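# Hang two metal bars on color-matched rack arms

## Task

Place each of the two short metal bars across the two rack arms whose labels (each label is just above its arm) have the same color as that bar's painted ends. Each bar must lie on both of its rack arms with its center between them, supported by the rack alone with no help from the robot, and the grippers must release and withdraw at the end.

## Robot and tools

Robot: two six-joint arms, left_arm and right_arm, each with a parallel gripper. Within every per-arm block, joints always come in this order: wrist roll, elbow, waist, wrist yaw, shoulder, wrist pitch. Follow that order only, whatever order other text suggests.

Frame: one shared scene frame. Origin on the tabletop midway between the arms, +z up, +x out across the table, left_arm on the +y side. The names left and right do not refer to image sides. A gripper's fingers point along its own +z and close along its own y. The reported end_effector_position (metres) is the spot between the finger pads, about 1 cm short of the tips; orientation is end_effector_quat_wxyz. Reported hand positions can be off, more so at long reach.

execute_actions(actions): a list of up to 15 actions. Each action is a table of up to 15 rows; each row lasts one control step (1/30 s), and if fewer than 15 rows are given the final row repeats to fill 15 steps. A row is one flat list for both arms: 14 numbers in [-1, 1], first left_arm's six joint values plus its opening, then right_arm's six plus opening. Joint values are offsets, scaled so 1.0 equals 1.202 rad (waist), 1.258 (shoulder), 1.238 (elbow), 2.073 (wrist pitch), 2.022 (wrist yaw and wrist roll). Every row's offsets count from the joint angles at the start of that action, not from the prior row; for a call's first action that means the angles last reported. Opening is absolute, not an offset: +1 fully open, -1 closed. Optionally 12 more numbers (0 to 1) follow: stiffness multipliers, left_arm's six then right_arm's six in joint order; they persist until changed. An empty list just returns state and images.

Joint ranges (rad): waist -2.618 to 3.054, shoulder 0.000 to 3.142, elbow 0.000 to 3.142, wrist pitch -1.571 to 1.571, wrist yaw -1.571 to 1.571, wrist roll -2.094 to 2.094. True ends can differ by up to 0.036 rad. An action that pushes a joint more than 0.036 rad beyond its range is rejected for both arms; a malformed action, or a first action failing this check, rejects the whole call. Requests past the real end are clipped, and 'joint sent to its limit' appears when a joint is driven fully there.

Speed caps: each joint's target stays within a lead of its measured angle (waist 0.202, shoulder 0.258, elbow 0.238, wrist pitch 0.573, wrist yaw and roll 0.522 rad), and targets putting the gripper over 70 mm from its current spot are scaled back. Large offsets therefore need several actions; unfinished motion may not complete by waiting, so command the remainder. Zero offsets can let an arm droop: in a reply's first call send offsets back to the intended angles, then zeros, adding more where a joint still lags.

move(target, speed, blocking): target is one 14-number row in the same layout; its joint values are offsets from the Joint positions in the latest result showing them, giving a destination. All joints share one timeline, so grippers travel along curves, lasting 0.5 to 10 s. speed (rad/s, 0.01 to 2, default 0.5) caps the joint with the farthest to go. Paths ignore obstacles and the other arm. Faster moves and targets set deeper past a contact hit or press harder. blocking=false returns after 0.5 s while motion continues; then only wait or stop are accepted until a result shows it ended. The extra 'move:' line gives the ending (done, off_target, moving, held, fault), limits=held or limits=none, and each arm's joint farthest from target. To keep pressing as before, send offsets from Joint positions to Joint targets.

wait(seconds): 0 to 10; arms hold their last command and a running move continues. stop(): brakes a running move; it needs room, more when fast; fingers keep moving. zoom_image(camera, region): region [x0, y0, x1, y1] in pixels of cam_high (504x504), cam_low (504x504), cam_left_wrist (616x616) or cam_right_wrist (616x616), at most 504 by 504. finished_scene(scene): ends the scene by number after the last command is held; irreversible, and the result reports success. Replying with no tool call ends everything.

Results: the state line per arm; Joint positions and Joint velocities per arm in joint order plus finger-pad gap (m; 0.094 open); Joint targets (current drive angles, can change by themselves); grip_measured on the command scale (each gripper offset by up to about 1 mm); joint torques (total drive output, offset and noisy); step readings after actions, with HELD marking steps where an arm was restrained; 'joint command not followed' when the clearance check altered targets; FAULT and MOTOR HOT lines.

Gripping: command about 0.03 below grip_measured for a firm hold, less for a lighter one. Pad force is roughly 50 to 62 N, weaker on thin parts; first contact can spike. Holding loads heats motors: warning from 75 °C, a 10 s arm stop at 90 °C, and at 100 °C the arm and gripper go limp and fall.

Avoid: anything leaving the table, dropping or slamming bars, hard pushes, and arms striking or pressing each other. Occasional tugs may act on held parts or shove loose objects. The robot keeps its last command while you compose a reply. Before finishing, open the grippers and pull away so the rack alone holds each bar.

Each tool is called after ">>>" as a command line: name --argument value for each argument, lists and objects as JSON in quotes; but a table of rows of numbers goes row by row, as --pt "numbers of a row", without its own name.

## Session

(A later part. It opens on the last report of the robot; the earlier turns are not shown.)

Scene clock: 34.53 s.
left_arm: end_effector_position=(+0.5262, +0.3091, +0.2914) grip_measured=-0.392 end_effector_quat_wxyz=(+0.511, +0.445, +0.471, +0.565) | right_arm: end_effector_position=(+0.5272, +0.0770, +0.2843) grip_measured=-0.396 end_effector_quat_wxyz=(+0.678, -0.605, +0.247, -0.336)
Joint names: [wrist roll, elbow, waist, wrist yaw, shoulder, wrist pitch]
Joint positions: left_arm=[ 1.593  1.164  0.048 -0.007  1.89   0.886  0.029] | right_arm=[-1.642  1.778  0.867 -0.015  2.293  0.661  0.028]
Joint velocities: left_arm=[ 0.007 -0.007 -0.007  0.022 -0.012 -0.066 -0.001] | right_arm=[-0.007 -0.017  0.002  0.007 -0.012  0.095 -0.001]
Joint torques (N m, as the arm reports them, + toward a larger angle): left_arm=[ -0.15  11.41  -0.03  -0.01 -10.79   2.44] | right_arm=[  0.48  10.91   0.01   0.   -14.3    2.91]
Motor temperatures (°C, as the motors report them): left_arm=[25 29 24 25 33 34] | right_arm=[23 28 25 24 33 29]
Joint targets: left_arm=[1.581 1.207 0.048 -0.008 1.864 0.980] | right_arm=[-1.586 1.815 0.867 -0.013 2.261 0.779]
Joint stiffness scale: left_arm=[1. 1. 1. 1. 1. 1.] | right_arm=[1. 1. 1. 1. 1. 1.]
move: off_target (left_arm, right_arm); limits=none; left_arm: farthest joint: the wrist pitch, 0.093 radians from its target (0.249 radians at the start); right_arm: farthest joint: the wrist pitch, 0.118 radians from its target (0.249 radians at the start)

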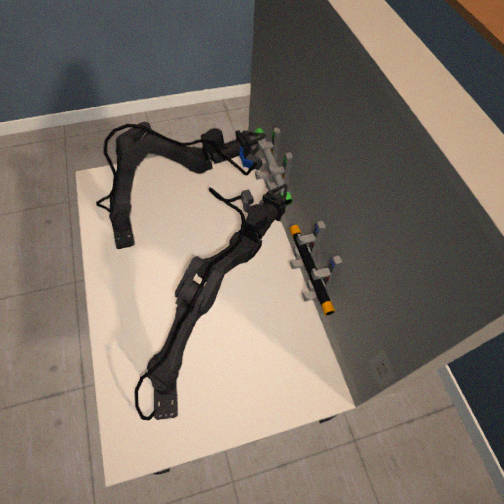

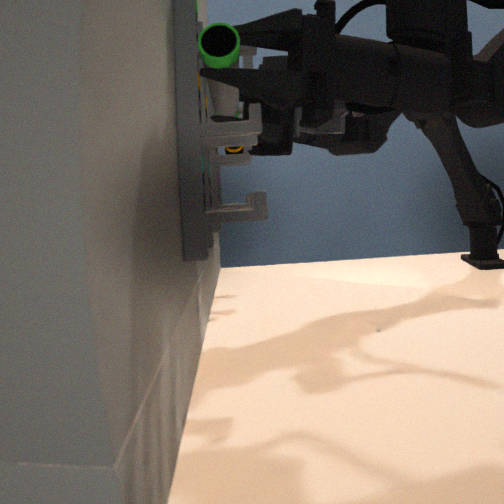

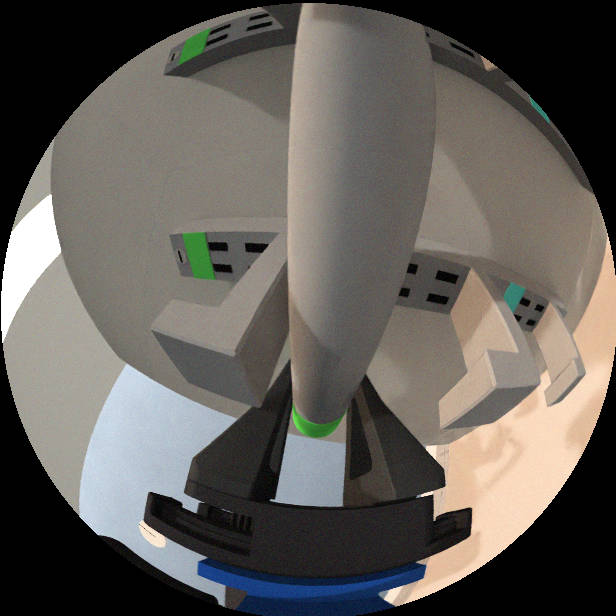

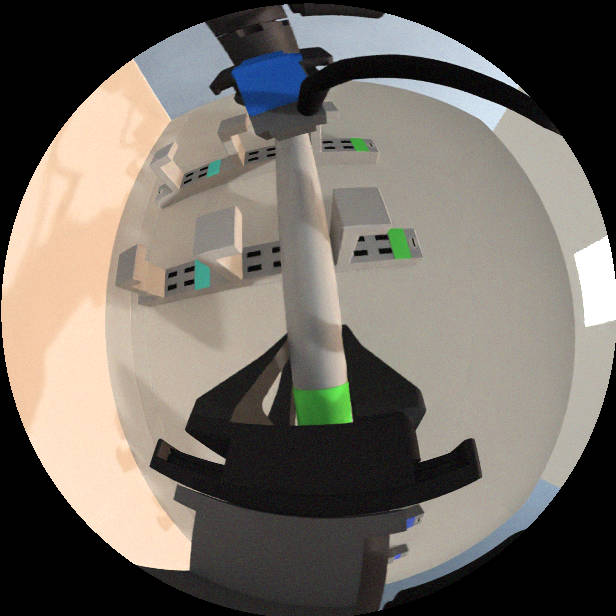

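>>> execute_actions --actions '[[[0,0,0,0,-0.06,0.04,-0.43,0,-0.01,0.01,0.005,-0.05,0.06,-0.45],[0,0,0,0,-0.06,0.04,-0.43,0,-0.01,0.01,0.005,-0.05,0.06,-0.45],[0,-0.025,0,0,-0.075,0.04,-0.43,0,-0.035,0.02,0.01,-0.062,0.065,-0.45],[0,-0.025,0,0,-0.075,0.04,-0.43,0,-0.035,0.02,0.01,-0.062,0.065,-0.45],[0,-0.052,0,0,-0.09,0.04,-0.43,0,-0.063,0.026,0.015,-0.075,0.07,-0.45]]]'

>>> wait --seconds 0.3

Scene clock: 35.77 s.
left_arm: end_effector_position=(+0.5107, +0.3082, +0.2906) grip_measured=-0.392 end_effector_quat_wxyz=(+0.507, +0.448, +0.476, +0.561) | right_arm: end_effector_position=(+0.5115, +0.0766, +0.2846) grip_measured=-0.396 end_effector_quat_wxyz=(+0.675, -0.607, +0.244, -0.340)
Joint names: [wrist roll, elbow, waist, wrist yaw, shoulder, wrist pitch]
Joint positions: left_arm=[ 1.593  1.097  0.048 -0.008  1.829  0.878  0.029] | right_arm=[-1.656  1.698  0.887  0.006  2.244  0.689  0.028]
Joint velocities: left_arm=[ 0.051 -0.007 -0.027 -0.051  0.007  0.007 -0.   ] | right_arm=[-0.081  0.002 -0.002 -0.007 -0.002 -0.066 -0.001]
Joint torques (N m, as the arm reports them, + toward a larger angle): left_arm=[  0.01   7.71   0.09   0.   -12.38   2.43] | right_arm=[  0.1    7.98   0.91   0.06 -14.97   2.9 ]
Motor temperatures (°C, as the motors report them): left_arm=[25 29 24 25 33 34] | right_arm=[23 28 25 24 34 30]
Joint targets: left_arm=[1.593 1.100 0.048 -0.007 1.777 0.969] | right_arm=[-1.643 1.700 0.898 0.015 2.198 0.806]
Joint stiffness scale: left_arm=[1. 1. 1. 1. 1. 1.] | right_arm=[1. 1. 1. 1. 1. 1.]
Step readings (joint positions):
0: left_arm=[1.593 1.164 0.048 -0.007 1.890 0.886] | right_arm=[-1.642 1.778 0.867 -0.015 2.293 0.661]
1: left_arm=[1.593 1.164 0.048 -0.006 1.887 0.885] | right_arm=[-1.649 1.775 0.867 -0.015 2.291 0.663]
2: left_arm=[1.593 1.162 0.048 -0.006 1.883 0.879] | right_arm=[-1.653 1.770 0.868 -0.015 2.288 0.666]
4: left_arm=[1.593 1.143 0.048 -0.005 1.867 0.877] | right_arm=[-1.655 1.748 0.873 -0.011 2.275 0.673]
8: left_arm=[1.593 1.099 0.048 -0.008 1.831 0.878] | right_arm=[-1.655 1.702 0.886 0.003 2.246 0.686]
15: Joint positions above

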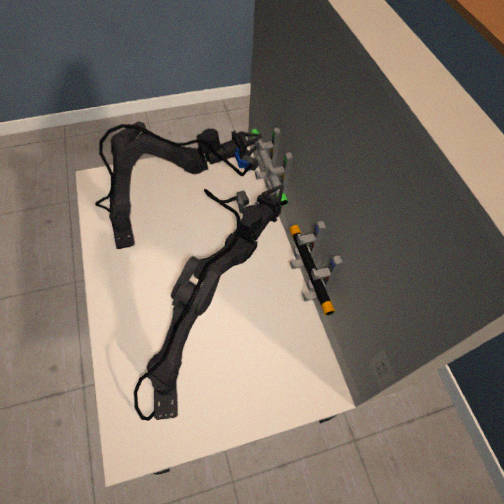

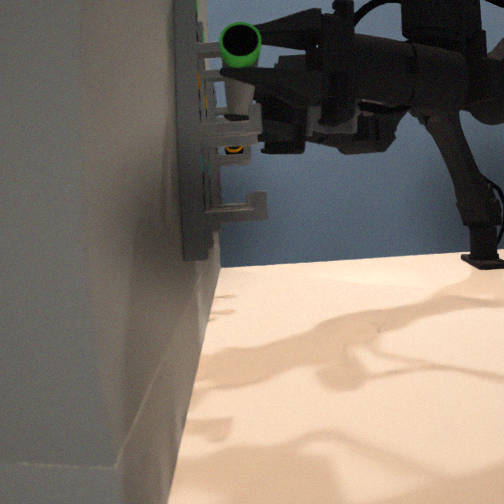

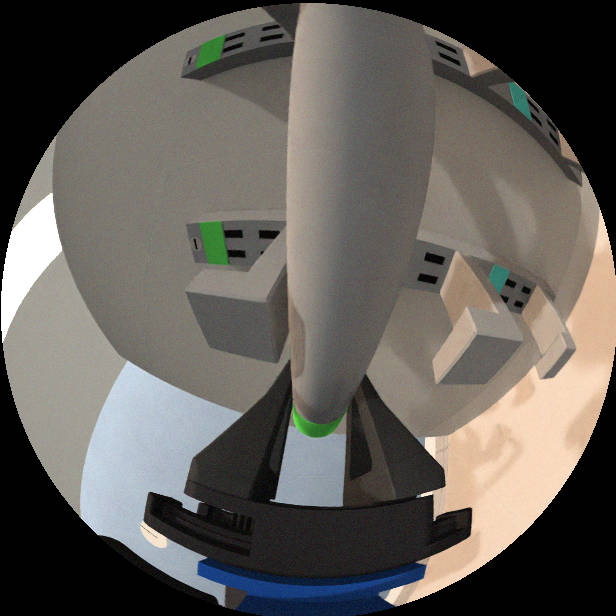

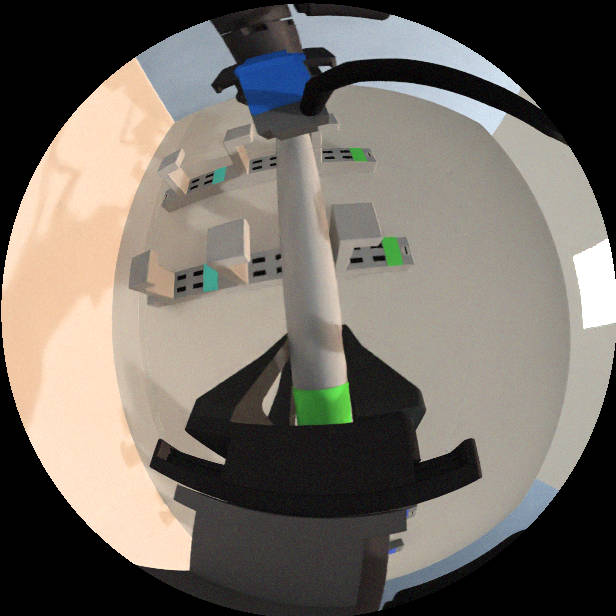

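Scene clock: 36.07 s.
left_arm: end_effector_position=(+0.5107, +0.3082, +0.2906) grip_measured=-0.392 end_effector_quat_wxyz=(+0.507, +0.448, +0.476, +0.561) | right_arm: end_effector_position=(+0.5115, +0.0766, +0.2846) grip_measured=-0.396 end_effector_quat_wxyz=(+0.675, -0.607, +0.244, -0.340)
Joint names: [wrist roll, elbow, waist, wrist yaw, shoulder, wrist pitch]
Joint positions: left_arm=[ 1.593  1.097  0.048 -0.008  1.829  0.878  0.029] | right_arm=[-1.656  1.698  0.887  0.006  2.244  0.689  0.028]
Joint velocities: left_arm=[-0.022 -0.007 -0.012  0.051 -0.002 -0.066  0.   ] | right_arm=[ 0.022 -0.007 -0.002  0.022 -0.002  0.066 -0.001]
Joint torques (N m, as the arm reports them, + toward a larger angle): left_arm=[ -0.03   7.88   0.11   0.   -12.3    2.41] | right_arm=[  0.1    8.     0.92   0.06 -14.95   2.9 ]
Motor temperatures (°C, as the motors report them): left_arm=[25 29 24 25 33 35] | right_arm=[23 28 25 24 35 30]
Joint targets: left_arm=[1.593 1.100 0.048 -0.007 1.777 0.969] | right_arm=[-1.643 1.700 0.898 0.015 2.198 0.806]
Joint stiffness scale: left_arm=[1. 1. 1. 1. 1. 1.] | right_arm=[1. 1. 1. 1. 1. 1.]
wait: 0.30 s; at rest by 0.17 s

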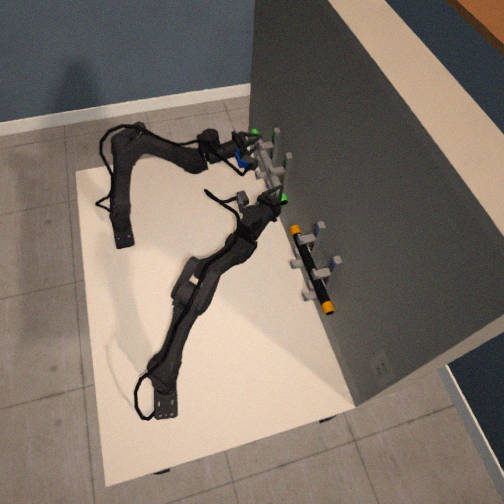

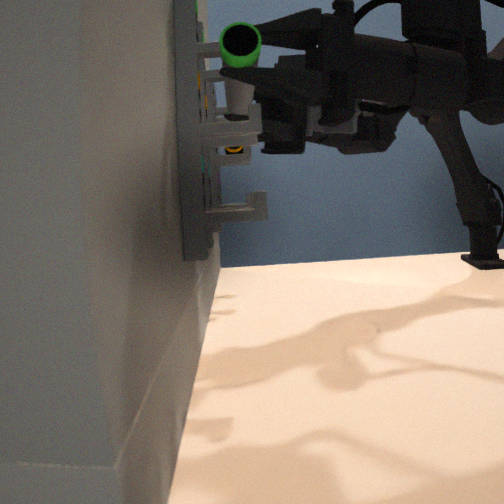

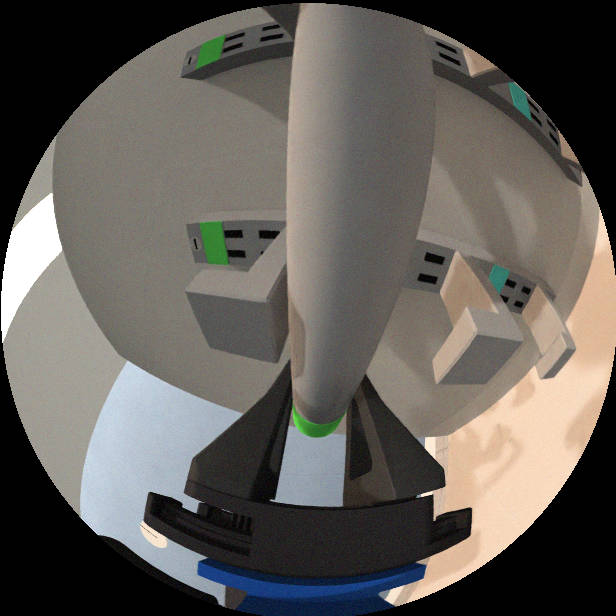

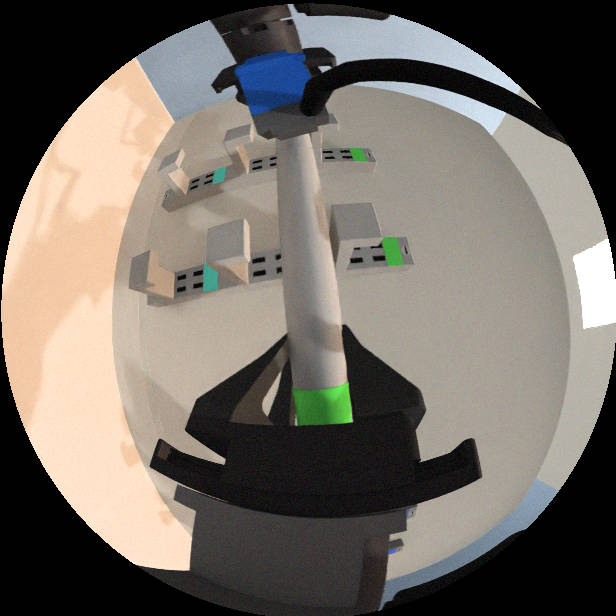

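>>> execute_actions --actions '[[[0,-0.057,0,0,-0.09,0.044,-0.43,0.005,-0.063,0.026,0.015,-0.075,0.07,-0.45]],[[0,-0.055,0,0,-0.09,0.046,-0.43,0.005,-0.061,0.026,0.015,-0.075,0.07,-0.45]],[[0,-0.055,0,0,-0.09,0.046,-0.43,0.005,-0.06,0.026,0.015,-0.075,0.07,-0.45]],[[0,0.097,0,0,-0.06,0,-0.43,0.005,0.09,0,0,-0.052,0.01,-0.45]],[[0,0.097,0,0,-0.06,0,-0.43,0.005,0.09,0,0,-0.052,0.01,-0.45]]]'

Scene clock: 39.37 s.
left_arm: end_effector_position=(+0.4088, +0.2942, +0.4743) grip_measured=-0.392 end_effector_quat_wxyz=(+0.571, +0.353, +0.339, +0.659) | right_arm: end_effector_position=(+0.4225, +0.0603, +0.4479) grip_measured=-0.396 end_effector_quat_wxyz=(+0.740, -0.504, +0.129, -0.427)
Joint names: [wrist roll, elbow, waist, wrist yaw, shoulder, wrist pitch]
Joint positions: left_arm=[1.655 1.077 0.041 0.012 1.462 0.934 0.029] | right_arm=[-1.849  1.627  0.968  0.01   1.976  0.825  0.028]
Joint velocities: left_arm=[ 0.022 -0.007 -0.017 -0.095 -0.007 -0.051 -0.001] | right_arm=[-0.066 -0.012 -0.017  0.051 -0.007 -0.037 -0.   ]
Joint torques (N m, as the arm reports them, + toward a larger angle): left_arm=[-0.3  10.69  0.42 -0.11 -6.55  1.59] | right_arm=[  0.56  10.76  -0.43   0.2  -11.25   1.91]
Motor temperatures (°C, as the motors report them): left_arm=[25 29 24 25 34 35] | right_arm=[23 29 25 24 37 31]
Joint targets: left_arm=[1.637 1.107 0.046 0.002 1.445 0.973] | right_arm=[-1.783 1.665 0.963 0.036 1.952 0.867]
Joint stiffness scale: left_arm=[1. 1. 1. 1. 1. 1.] | right_arm=[1. 1. 1. 1. 1. 1.]
Step readings (joint positions; steps 1 to 15: 1st action; 16 to 30: 2nd action; 31 to 45: 3rd action; 46 to 60: 4th action; 61 to 75: 5th action):
0: left_arm=[1.593 1.097 0.048 -0.008 1.829 0.878] | right_arm=[-1.656 1.698 0.887 0.006 2.244 0.689]
1: left_arm=[1.593 1.086 0.048 -0.007 1.821 0.881] | right_arm=[-1.656 1.683 0.889 0.007 2.237 0.697]
2: left_arm=[1.594 1.062 0.047 -0.007 1.802 0.885] | right_arm=[-1.656 1.656 0.893 0.008 2.222 0.709]
4: left_arm=[1.593 1.030 0.048 -0.009 1.773 0.884] | right_arm=[-1.656 1.626 0.903 0.016 2.199 0.714]
8: left_arm=[1.593 1.023 0.049 -0.010 1.766 0.884] | right_arm=[-1.656 1.618 0.908 0.026 2.194 0.716]
15: left_arm=[1.593 1.023 0.049 -0.010 1.766 0.884] | right_arm=[-1.656 1.618 0.908 0.026 2.194 0.716]
16: left_arm=[1.593 1.011 0.049 -0.010 1.758 0.887] | right_arm=[-1.657 1.604 0.911 0.027 2.187 0.723]
17: left_arm=[1.595 0.989 0.047 -0.009 1.739 0.893] | right_arm=[-1.656 1.577 0.914 0.028 2.172 0.735]
19: left_arm=[1.598 0.961 0.048 -0.011 1.704 0.905] | right_arm=[-1.658 1.550 0.926 0.034 2.148 0.754]
23: left_arm=[1.606 0.959 0.049 -0.011 1.675 0.940] | right_arm=[-1.680 1.548 0.934 0.042 2.127 0.784]
30: left_arm=[1.607 0.959 0.049 -0.010 1.673 0.951] | right_arm=[-1.691 1.548 0.935 0.042 2.125 0.793]
31: left_arm=[1.609 0.949 0.049 -0.008 1.663 0.955] | right_arm=[-1.696 1.535 0.937 0.042 2.118 0.802]
32: left_arm=[1.611 0.926 0.048 -0.007 1.644 0.958] | right_arm=[-1.698 1.509 0.941 0.043 2.103 0.815]
34: left_arm=[1.614 0.897 0.048 -0.009 1.608 0.968] | right_arm=[-1.704 1.481 0.953 0.049 2.080 0.833]
38: left_arm=[1.619 0.895 0.048 -0.009 1.581 1.000] | right_arm=[-1.727 1.479 0.962 0.055 2.061 0.861]
45: left_arm=[1.620 0.895 0.048 -0.008 1.580 1.009] | right_arm=[-1.737 1.479 0.963 0.055 2.060 0.869]
46: left_arm=[1.621 0.903 0.048 -0.008 1.576 0.998] | right_arm=[-1.743 1.485 0.963 0.055 2.059 0.863]
47: left_arm=[1.623 0.919 0.048 -0.008 1.575 0.979] | right_arm=[-1.744 1.496 0.963 0.055 2.059 0.854]
49: left_arm=[1.628 0.950 0.048 -0.008 1.562 0.966] | right_arm=[-1.751 1.520 0.963 0.055 2.053 0.850]
53: left_arm=[1.637 0.982 0.047 0.001 1.527 0.973] | right_arm=[-1.780 1.549 0.963 0.042 2.025 0.850]
60: left_arm=[1.637 0.987 0.045 0.002 1.520 0.973] | right_arm=[-1.793 1.553 0.963 0.036 2.017 0.847]
61: left_arm=[1.638 0.995 0.045 0.002 1.517 0.961] | right_arm=[-1.799 1.560 0.963 0.035 2.016 0.842]
62: left_arm=[1.639 1.010 0.045 0.002 1.516 0.943] | right_arm=[-1.802 1.571 0.963 0.035 2.016 0.833]
64: left_arm=[1.643 1.040 0.045 0.004 1.505 0.930] | right_arm=[-1.809 1.595 0.963 0.033 2.011 0.828]
68: left_arm=[1.654 1.073 0.042 0.011 1.470 0.934] | right_arm=[-1.835 1.623 0.966 0.016 1.984 0.828]
75: Joint positions above

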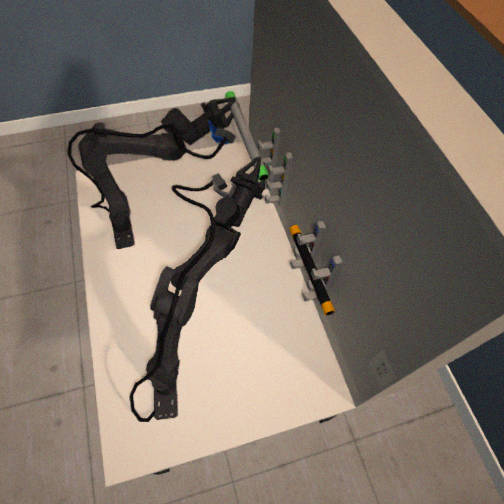

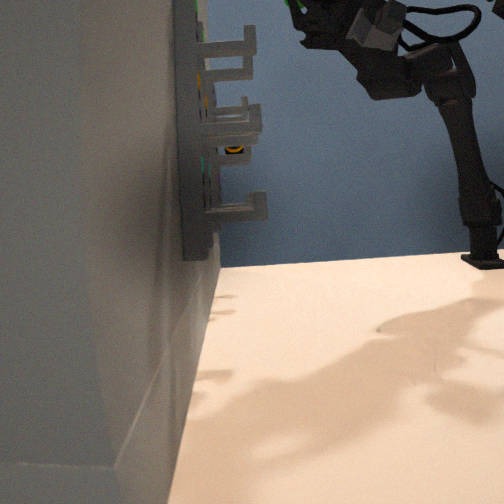

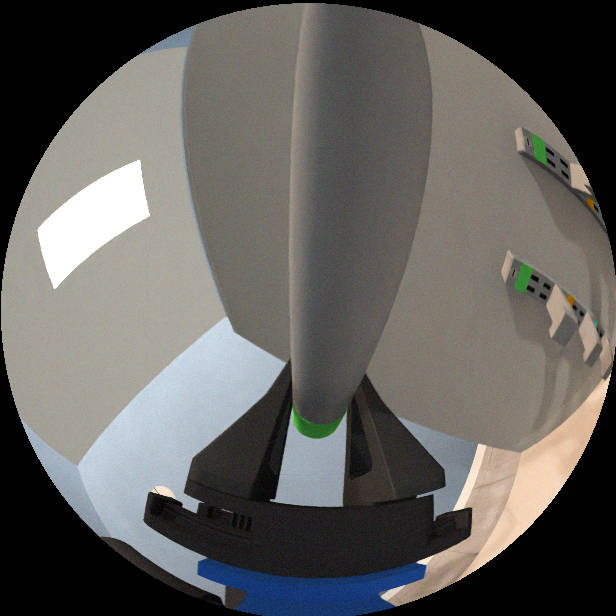

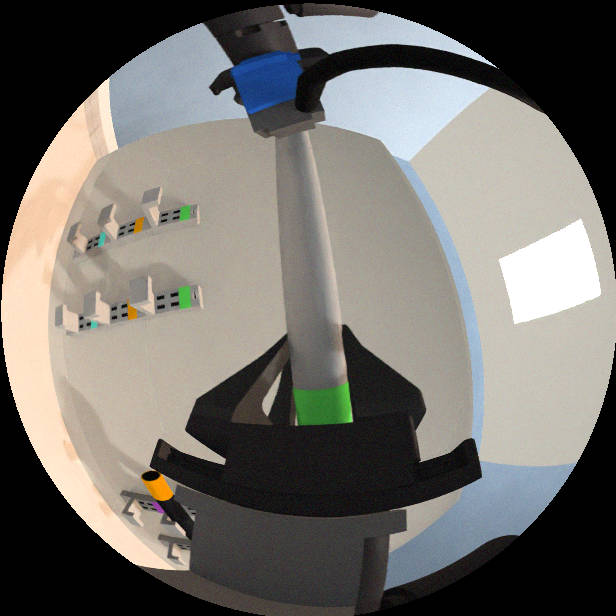

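>>> move --target '[-0.035,0.243,0.005,-0.01,0.252,-0.165,-0.43,0.107,0.318,-0.088,-0.012,0.205,-0.21,-0.45]' --speed 0.2

>>> move --target '[0,0.02,0,0,0,-0.06,-0.43,0.025,0.02,0,0,0,-0.065,-0.45]' --speed 0.1

Scene clock: 42.53 s.
left_arm: end_effector_position=(+0.5238, +0.3091, +0.3575) grip_measured=-0.392 end_effector_quat_wxyz=(+0.504, +0.451, +0.481, +0.558) | right_arm: end_effector_position=(+0.5260, +0.0767, +0.3515) grip_measured=-0.395 end_effector_quat_wxyz=(+0.670, -0.614, +0.250, -0.334)
Joint names: [wrist roll, elbow, waist, wrist yaw, shoulder, wrist pitch]
Joint positions: left_arm=[ 1.591  1.336  0.047 -0.011  1.782  0.577  0.029] | right_arm=[-1.646  1.978  0.868 -0.012  2.237  0.381  0.028]
Joint velocities: left_arm=[-0.037  0.007  0.002 -0.007 -0.007  0.037 -0.001] | right_arm=[ 0.007  0.007 -0.007  0.007  0.002 -0.037 -0.   ]
Joint torques (N m, as the arm reports them, + toward a larger angle): left_arm=[-0.1  12.05  0.23  0.02 -8.32  1.69] | right_arm=[  0.1   11.6   -0.53  -0.04 -12.1    1.88]
Motor temperatures (°C, as the motors report them): left_arm=[25 30 24 25 33 35] | right_arm=[23 29 25 24 37 31]
Joint targets: left_arm=[1.585 1.378 0.047 -0.008 1.779 0.592] | right_arm=[-1.633 2.021 0.862 -0.014 2.234 0.390]
Joint stiffness scale: left_arm=[1. 1. 1. 1. 1. 1.] | right_arm=[1. 1. 1. 1. 1. 1.]
move: off_target (left_arm, right_arm); limits=none; left_arm: farthest joint: the elbow, 0.042 radians from its target (0.301 radians at the start); right_arm: farthest joint: the elbow, 0.043 radians from its target (0.393 radians at the start)

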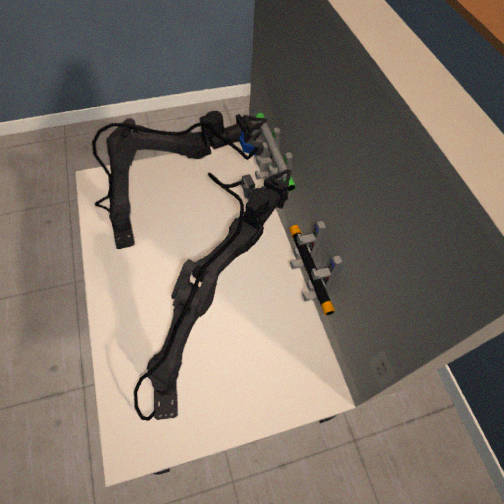

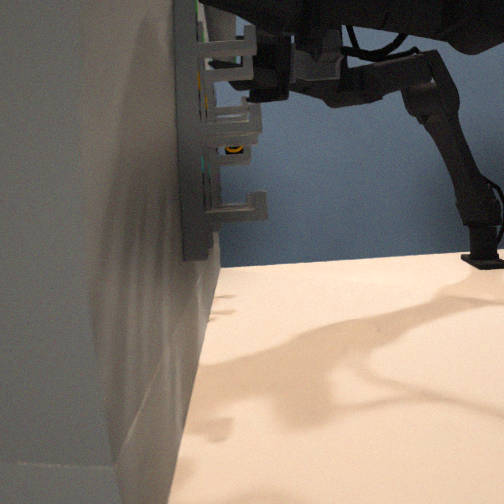

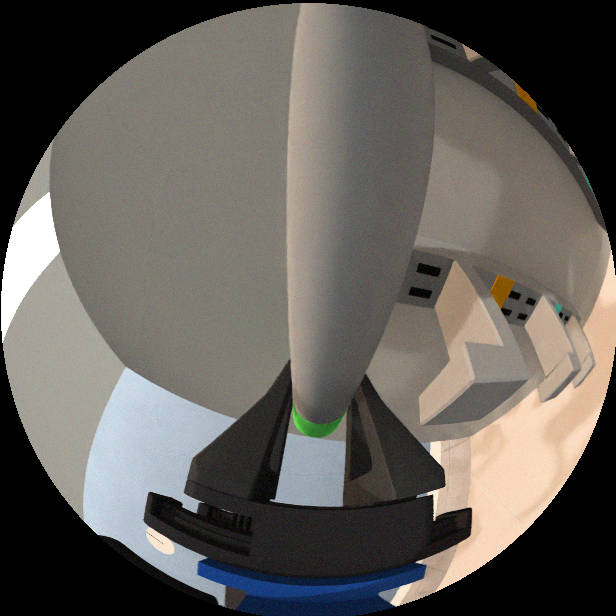

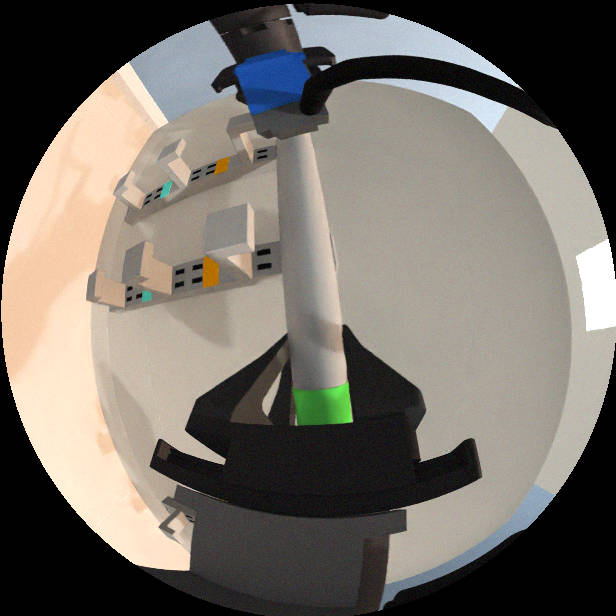

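Scene clock: 44.23 s.
left_arm: end_effector_position=(+0.5283, +0.3114, +0.3280) grip_measured=-0.392 end_effector_quat_wxyz=(+0.481, +0.475, +0.511, +0.532) | right_arm: end_effector_position=(+0.5292, +0.0792, +0.3252) grip_measured=-0.395 end_effector_quat_wxyz=(+0.651, -0.637, +0.277, -0.306)
Joint names: [wrist roll, elbow, waist, wrist yaw, shoulder, wrist pitch]
Joint positions: left_arm=[ 1.585  1.336  0.05  -0.013  1.796  0.488  0.029] | right_arm=[-1.598  1.978  0.868 -0.011  2.249  0.307  0.028]
Joint velocities: left_arm=[-0.051 -0.002 -0.007 -0.037 -0.017 -0.022  0.   ] | right_arm=[ 0.022 -0.007 -0.007  0.007  0.002 -0.066  0.   ]
Joint torques (N m, as the arm reports them, + toward a larger angle): left_arm=[ 0.04 10.45 -0.1   0.04 -9.31  1.32] | right_arm=[  0.01  10.17   0.01  -0.03 -12.79   1.23]
Motor temperatures (°C, as the motors report them): left_arm=[25 30 24 25 33 34] | right_arm=[23 29 25 24 37 31]
Joint targets: left_arm=[1.591 1.361 0.047 -0.012 1.783 0.453] | right_arm=[-1.595 2.003 0.868 -0.012 2.237 0.247]
Joint stiffness scale: left_arm=[1. 1. 1. 1. 1. 1.] | right_arm=[1. 1. 1. 1. 1. 1.]
move: off_target (left_arm, right_arm); limits=none; left_arm: farthest joint: the wrist pitch, 0.035 radians from its target (0.125 radians at the start); right_arm: farthest joint: the wrist pitch, 0.061 radians from its target (0.135 radians at the start)

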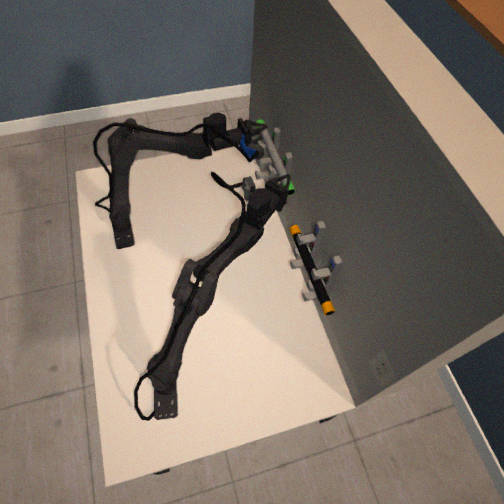

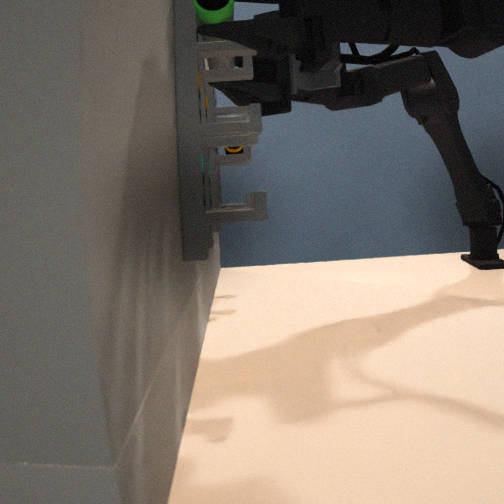

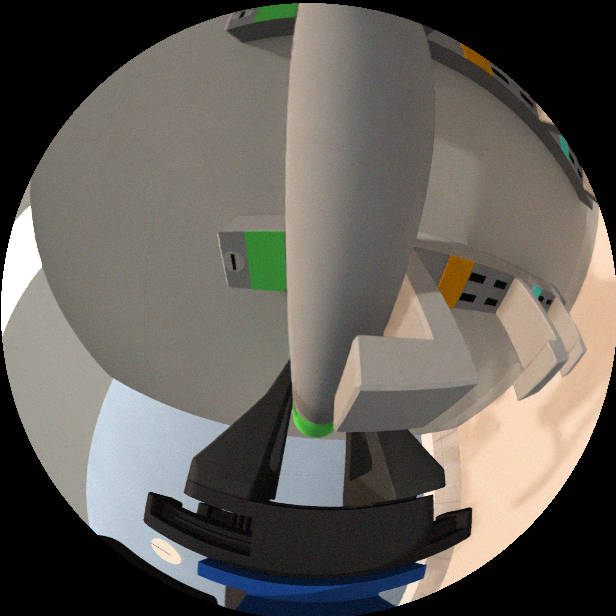

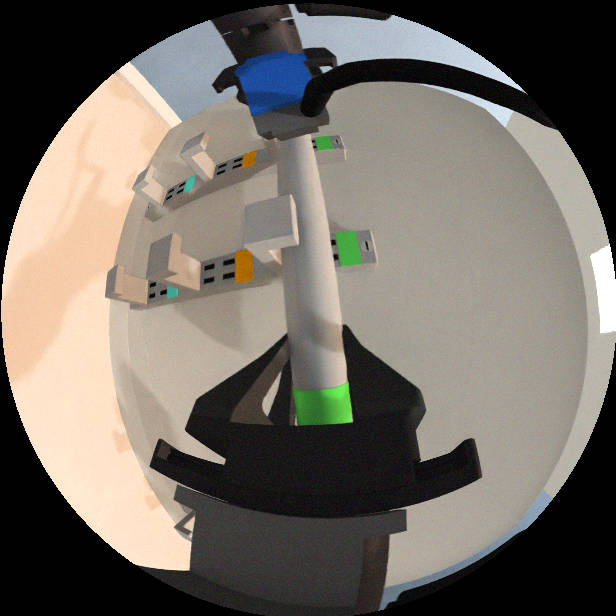

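>>> move --target '[0,0.02,0,0,-0.01,0,1,0,0.02,0,0,-0.01,0,1]'

>>> move --target '[0,-0.5,0,0,-0.6,-0.06,1,0.015,-1,0,0,-0.62,0.225,1]' --speed 0.7

>>> move --target '[0,0,0.4,0,0,0,1,0,0,-0.68,-0.41,0,0,1]' --speed 0.7

>>> move --target '[0,0,0,0,0,0,1,0.005,0.35,0,0,0.32,-0.025,1]' --speed 0.4

Scene clock: 45.57 s.
left_arm: end_effector_position=(+0.5284, +0.3114, +0.3269) grip_measured=+1.000 end_effector_quat_wxyz=(+0.478, +0.477, +0.510, +0.532) | right_arm: end_effector_position=(+0.5291, +0.0792, +0.3256) grip_measured=+1.000 end_effector_quat_wxyz=(+0.651, -0.637, +0.276, -0.307)
Joint names: [wrist roll, elbow, waist, wrist yaw, shoulder, wrist pitch]
Joint positions: left_arm=[ 1.59   1.336  0.05  -0.013  1.796  0.483  0.094] | right_arm=[-1.603  1.978  0.868 -0.011  2.249  0.309  0.094]
Joint velocities: left_arm=[ 0.007  0.002 -0.017 -0.007  0.002 -0.11   0.   ] | right_arm=[ 0.051  0.007  0.002  0.007 -0.002 -0.095  0.   ]
Joint torques (N m, as the arm reports them, + toward a larger angle): left_arm=[-0.08 10.65 -0.01 -0.04 -9.44  1.67] | right_arm=[  0.03  10.09   0.01  -0.02 -12.89   1.81]
Motor temperatures (°C, as the motors report them): left_arm=[25 30 24 25 33 34] | right_arm=[23 29 25 24 38 31]
Joint targets: left_arm=[1.585 1.361 0.050 -0.013 1.783 0.488] | right_arm=[-1.598 2.003 0.868 -0.011 2.236 0.307]
Joint stiffness scale: left_arm=[1. 1. 1. 1. 1. 1.] | right_arm=[1. 1. 1. 1. 1. 1.]
move: off_target (left_arm, right_arm); limits=none; left_arm: farthest joint: the elbow, 0.025 radians from its target (0.025 radians at the start); right_arm: farthest joint: the elbow, 0.025 radians from its target (0.025 radians at the start)

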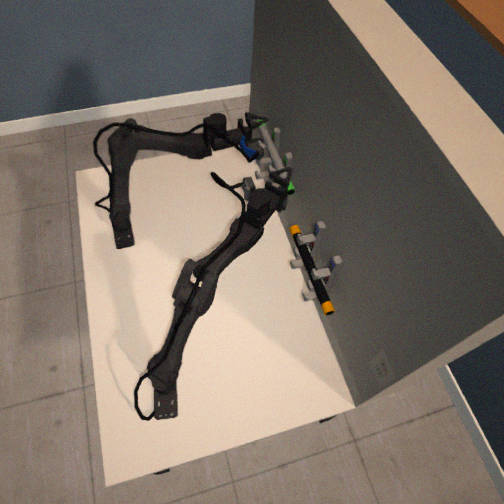

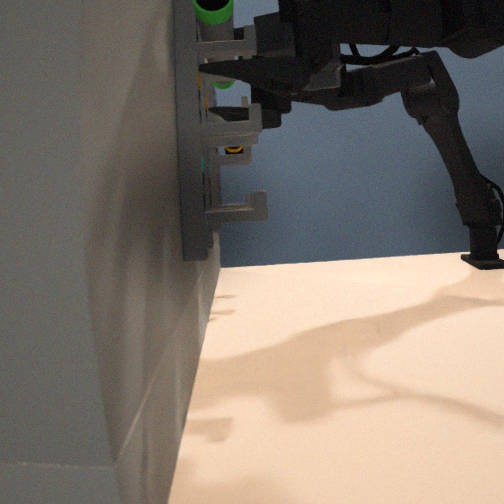

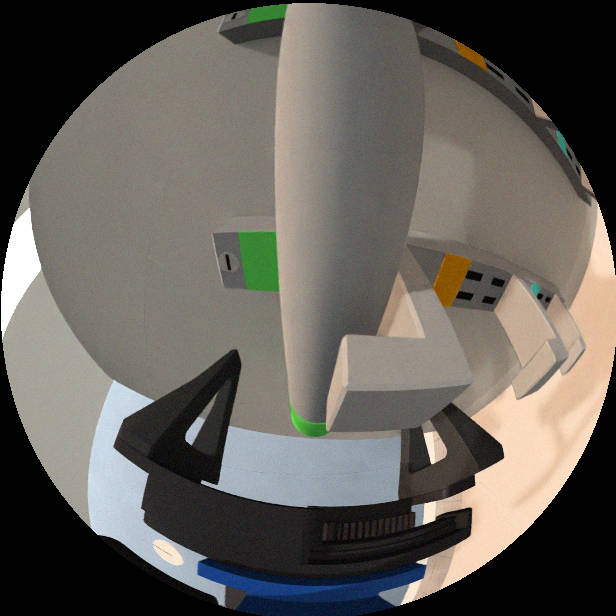

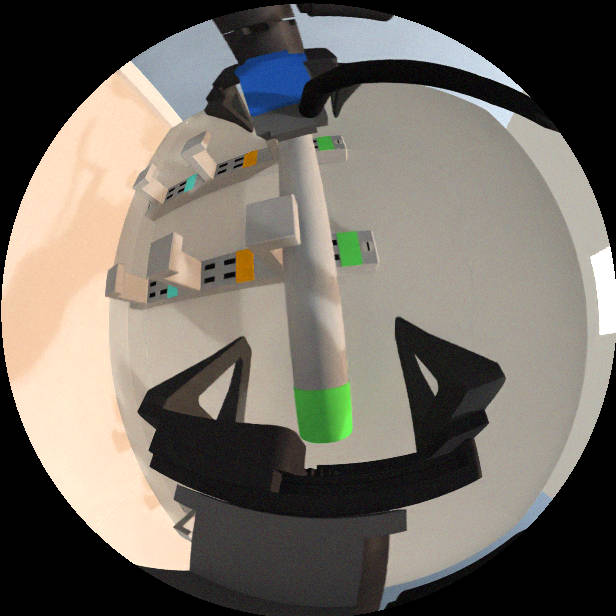

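Scene clock: 48.07 s.
left_arm: end_effector_position=(+0.3472, +0.2979, +0.3296) grip_measured=+1.000 end_effector_quat_wxyz=(+0.475, +0.480, +0.510, +0.532) | right_arm: end_effector_position=(+0.3646, -0.0621, +0.2713) grip_measured=+1.000 end_effector_quat_wxyz=(+0.653, -0.636, +0.281, -0.302)
Joint names: [wrist roll, elbow, waist, wrist yaw, shoulder, wrist pitch]
Joint positions: left_arm=[ 1.596  0.728  0.05  -0.013  1.066  0.356  0.094] | right_arm=[-1.588  0.758  0.868 -0.011  1.489  0.765  0.094]
Joint velocities: left_arm=[-0.007 -0.022  0.007 -0.022 -0.002 -0.022  0.   ] | right_arm=[ 0.051 -0.002  0.012  0.051 -0.012 -0.007  0.   ]
Joint torques (N m, as the arm reports them, + toward a larger angle): left_arm=[-0.12  7.41 -0.01 -0.01 -4.28  1.63] | right_arm=[ 0.12  6.07  0.02 -0.02 -6.43  1.91]
Motor temperatures (°C, as the motors report them): left_arm=[25 29 24 25 33 34] | right_arm=[23 29 25 24 37 31]
Joint targets: left_arm=[1.590 0.717 0.050 -0.013 1.041 0.359] | right_arm=[-1.572 0.740 0.868 -0.011 1.469 0.775]
Joint stiffness scale: left_arm=[1. 1. 1. 1. 1. 1.] | right_arm=[1. 1. 1. 1. 1. 1.]
move: off_target (left_arm); limits=none; left_arm: farthest joint: the shoulder, 0.025 radians from its target (0.755 radians at the start); right_arm: farthest joint: the shoulder, 0.020 radians from its target (0.780 radians at the start)

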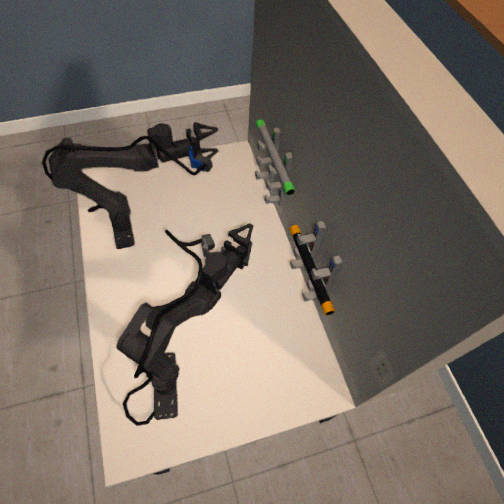

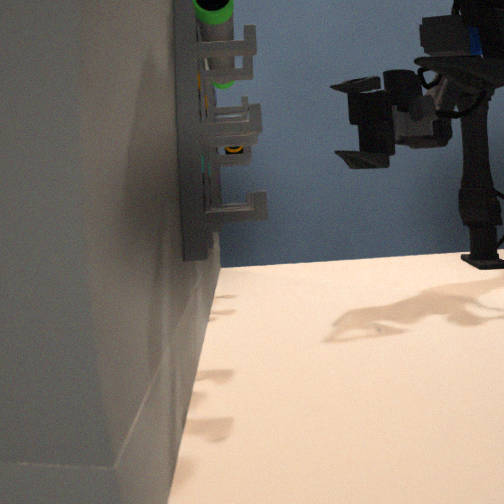

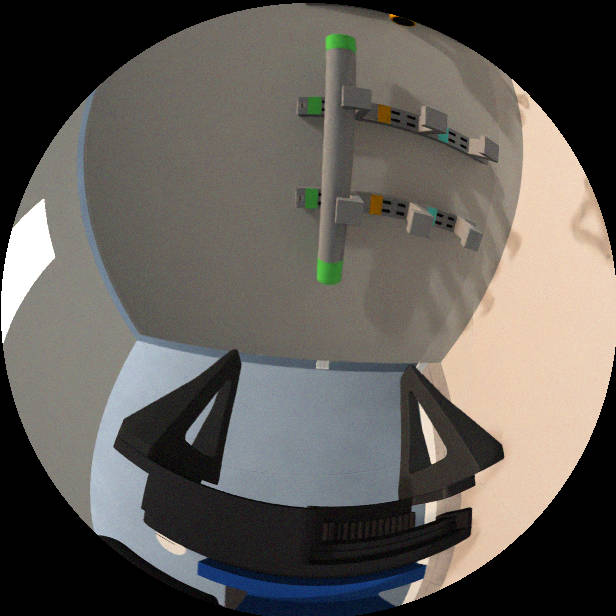

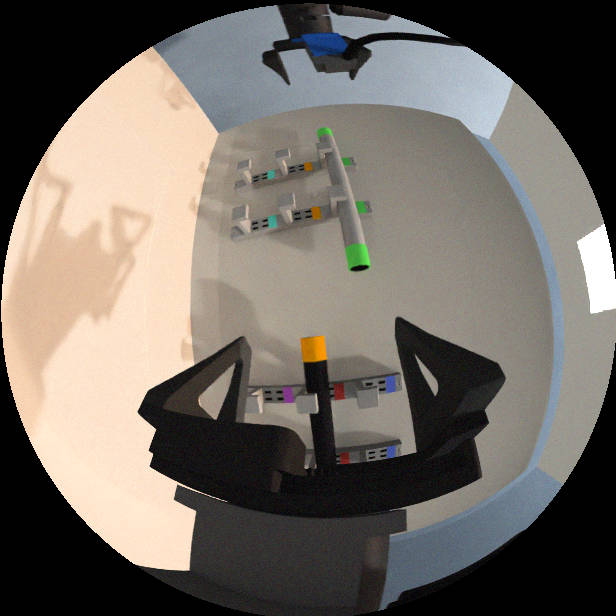

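Scene clock: 50.10 s.
left_arm: end_effector_position=(+0.2892, +0.4729, +0.3287) grip_measured=+1.000 end_effector_quat_wxyz=(+0.335, +0.349, +0.609, +0.629) | right_arm: end_effector_position=(+0.4340, -0.2823, +0.2694) grip_measured=+1.000 end_effector_quat_wxyz=(+0.645, -0.643, +0.273, -0.310)
Joint names: [wrist roll, elbow, waist, wrist yaw, shoulder, wrist pitch]
Joint positions: left_arm=[ 1.602  0.728  0.525 -0.012  1.066  0.352  0.094] | right_arm=[-1.593  0.758  0.053 -0.827  1.489  0.765  0.094]
Joint velocities: left_arm=[-0.007 -0.007  0.007  0.022 -0.007  0.081  0.   ] | right_arm=[-0.037 -0.002 -0.002 -0.007  0.007  0.007  0.   ]
Joint torques (N m, as the arm reports them, + toward a larger angle): left_arm=[-0.09  8.36  0.48 -0.01 -2.33  1.68] | right_arm=[ 0.03  7.3  -0.14 -0.14 -4.83  1.58]
Motor temperatures (°C, as the motors report them): left_arm=[25 29 24 25 33 34] | right_arm=[23 29 25 24 36 31]
Joint targets: left_arm=[1.596 0.728 0.531 -0.012 1.066 0.356] | right_arm=[-1.588 0.758 0.051 -0.840 1.489 0.765]
Joint stiffness scale: left_arm=[1. 1. 1. 1. 1. 1.] | right_arm=[1. 1. 1. 1. 1. 1.]
move: done; limits=none; left_arm: farthest joint: the waist, 0.006 radians from its target (0.481 radians at the start); right_arm: farthest joint: the wrist yaw, 0.013 radians from its target (0.829 radians at the start)

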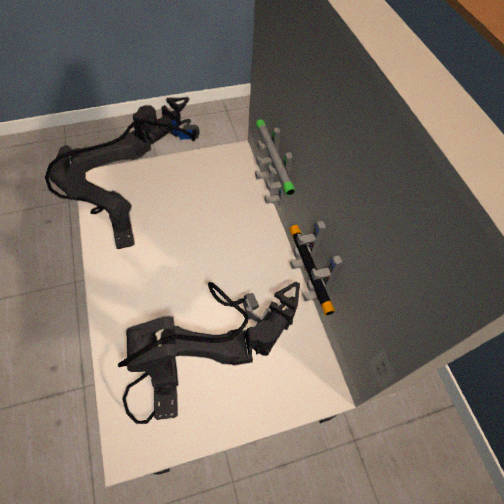

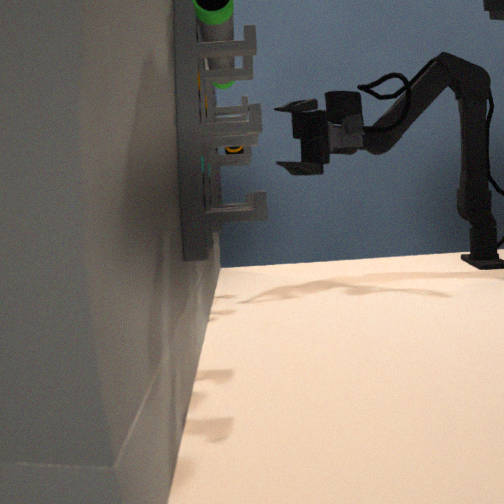

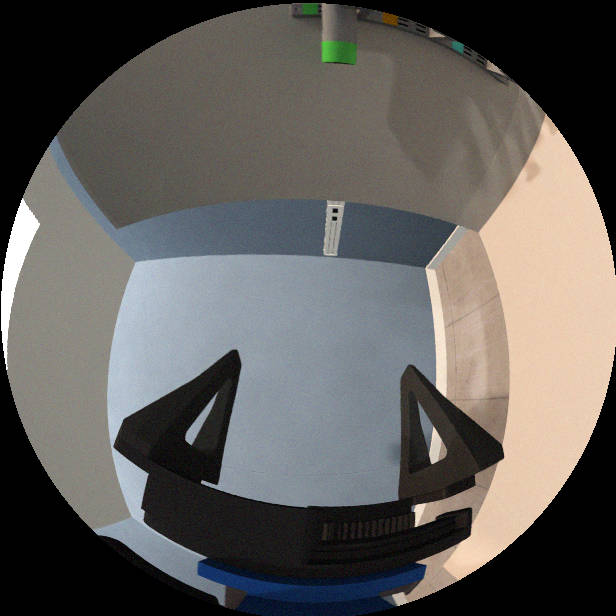

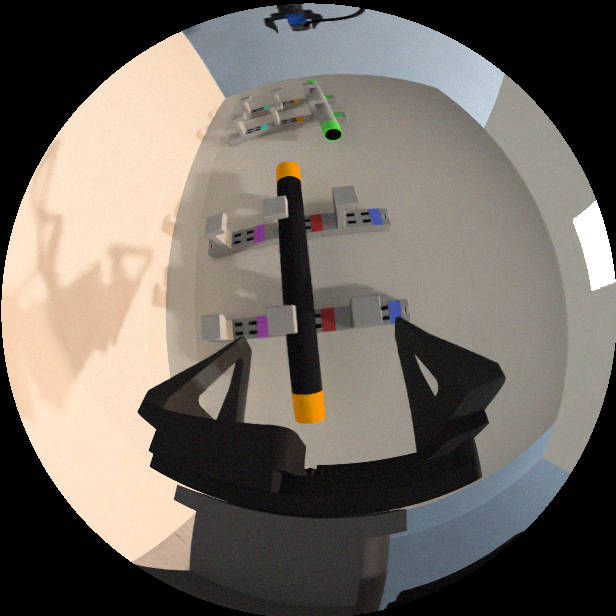

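Scene clock: 51.60 s.
left_arm: end_effector_position=(+0.2892, +0.4729, +0.3278) grip_measured=+1.000 end_effector_quat_wxyz=(+0.332, +0.352, +0.609, +0.629) | right_arm: end_effector_position=(+0.5372, -0.2932, +0.2543) grip_measured=+1.000 end_effector_quat_wxyz=(+0.642, -0.646, +0.279, -0.304)
Joint names: [wrist roll, elbow, waist, wrist yaw, shoulder, wrist pitch]
Joint positions: left_arm=[ 1.608  0.728  0.525 -0.012  1.066  0.348  0.094] | right_arm=[-1.596  1.158  0.053 -0.828  1.885  0.74   0.094]
Joint velocities: left_arm=[-0.022 -0.017  0.012 -0.022 -0.007  0.007  0.   ] | right_arm=[-0.007 -0.012  0.007  0.007  0.012 -0.051  0.   ]
Joint torques (N m, as the arm reports them, + toward a larger angle): left_arm=[-0.07  8.41 -0.05  0.05 -2.21  1.68] | right_arm=[ 0.1   9.92  0.04 -0.02 -7.93  1.33]
Motor temperatures (°C, as the motors report them): left_arm=[25 29 24 25 32 34] | right_arm=[23 29 25 24 36 31]
Joint targets: left_arm=[1.602 0.728 0.525 -0.012 1.066 0.352] | right_arm=[-1.583 1.191 0.053 -0.828 1.891 0.713]
Joint stiffness scale: left_arm=[1. 1. 1. 1. 1. 1.] | right_arm=[1. 1. 1. 1. 1. 1.]
move: off_target (right_arm); limits=none; left_arm: farthest joint: the wrist roll, 0.006 radians from its target (0.000 radians at the start); right_arm: farthest joint: the elbow, 0.033 radians from its target (0.433 radians at the start)

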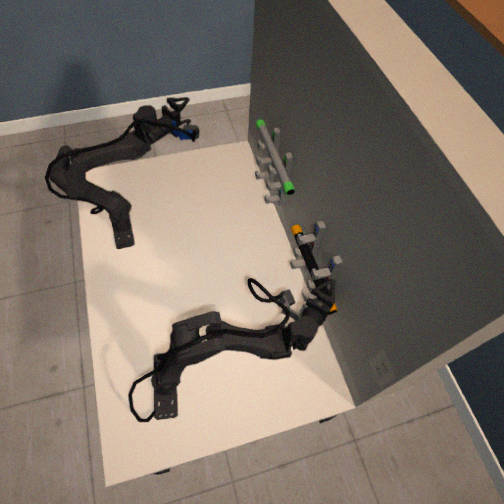

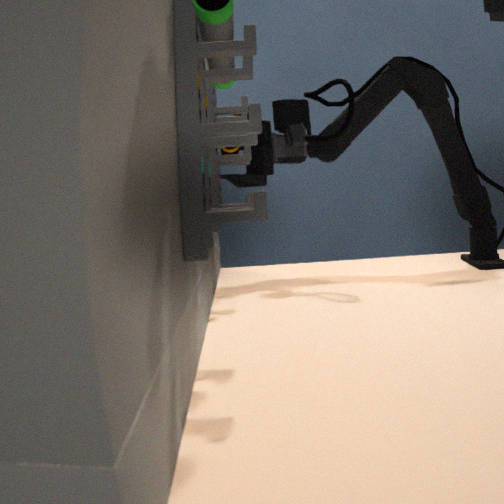

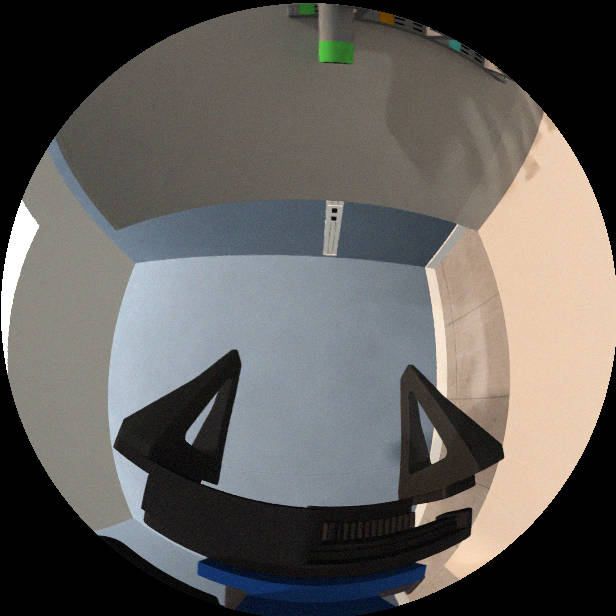

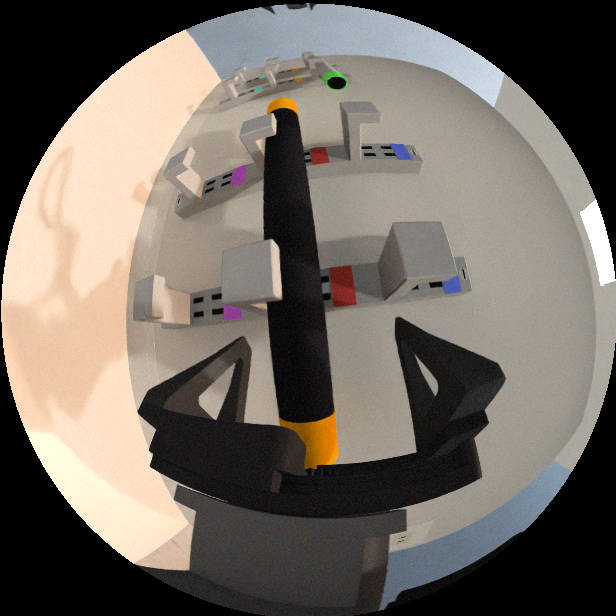

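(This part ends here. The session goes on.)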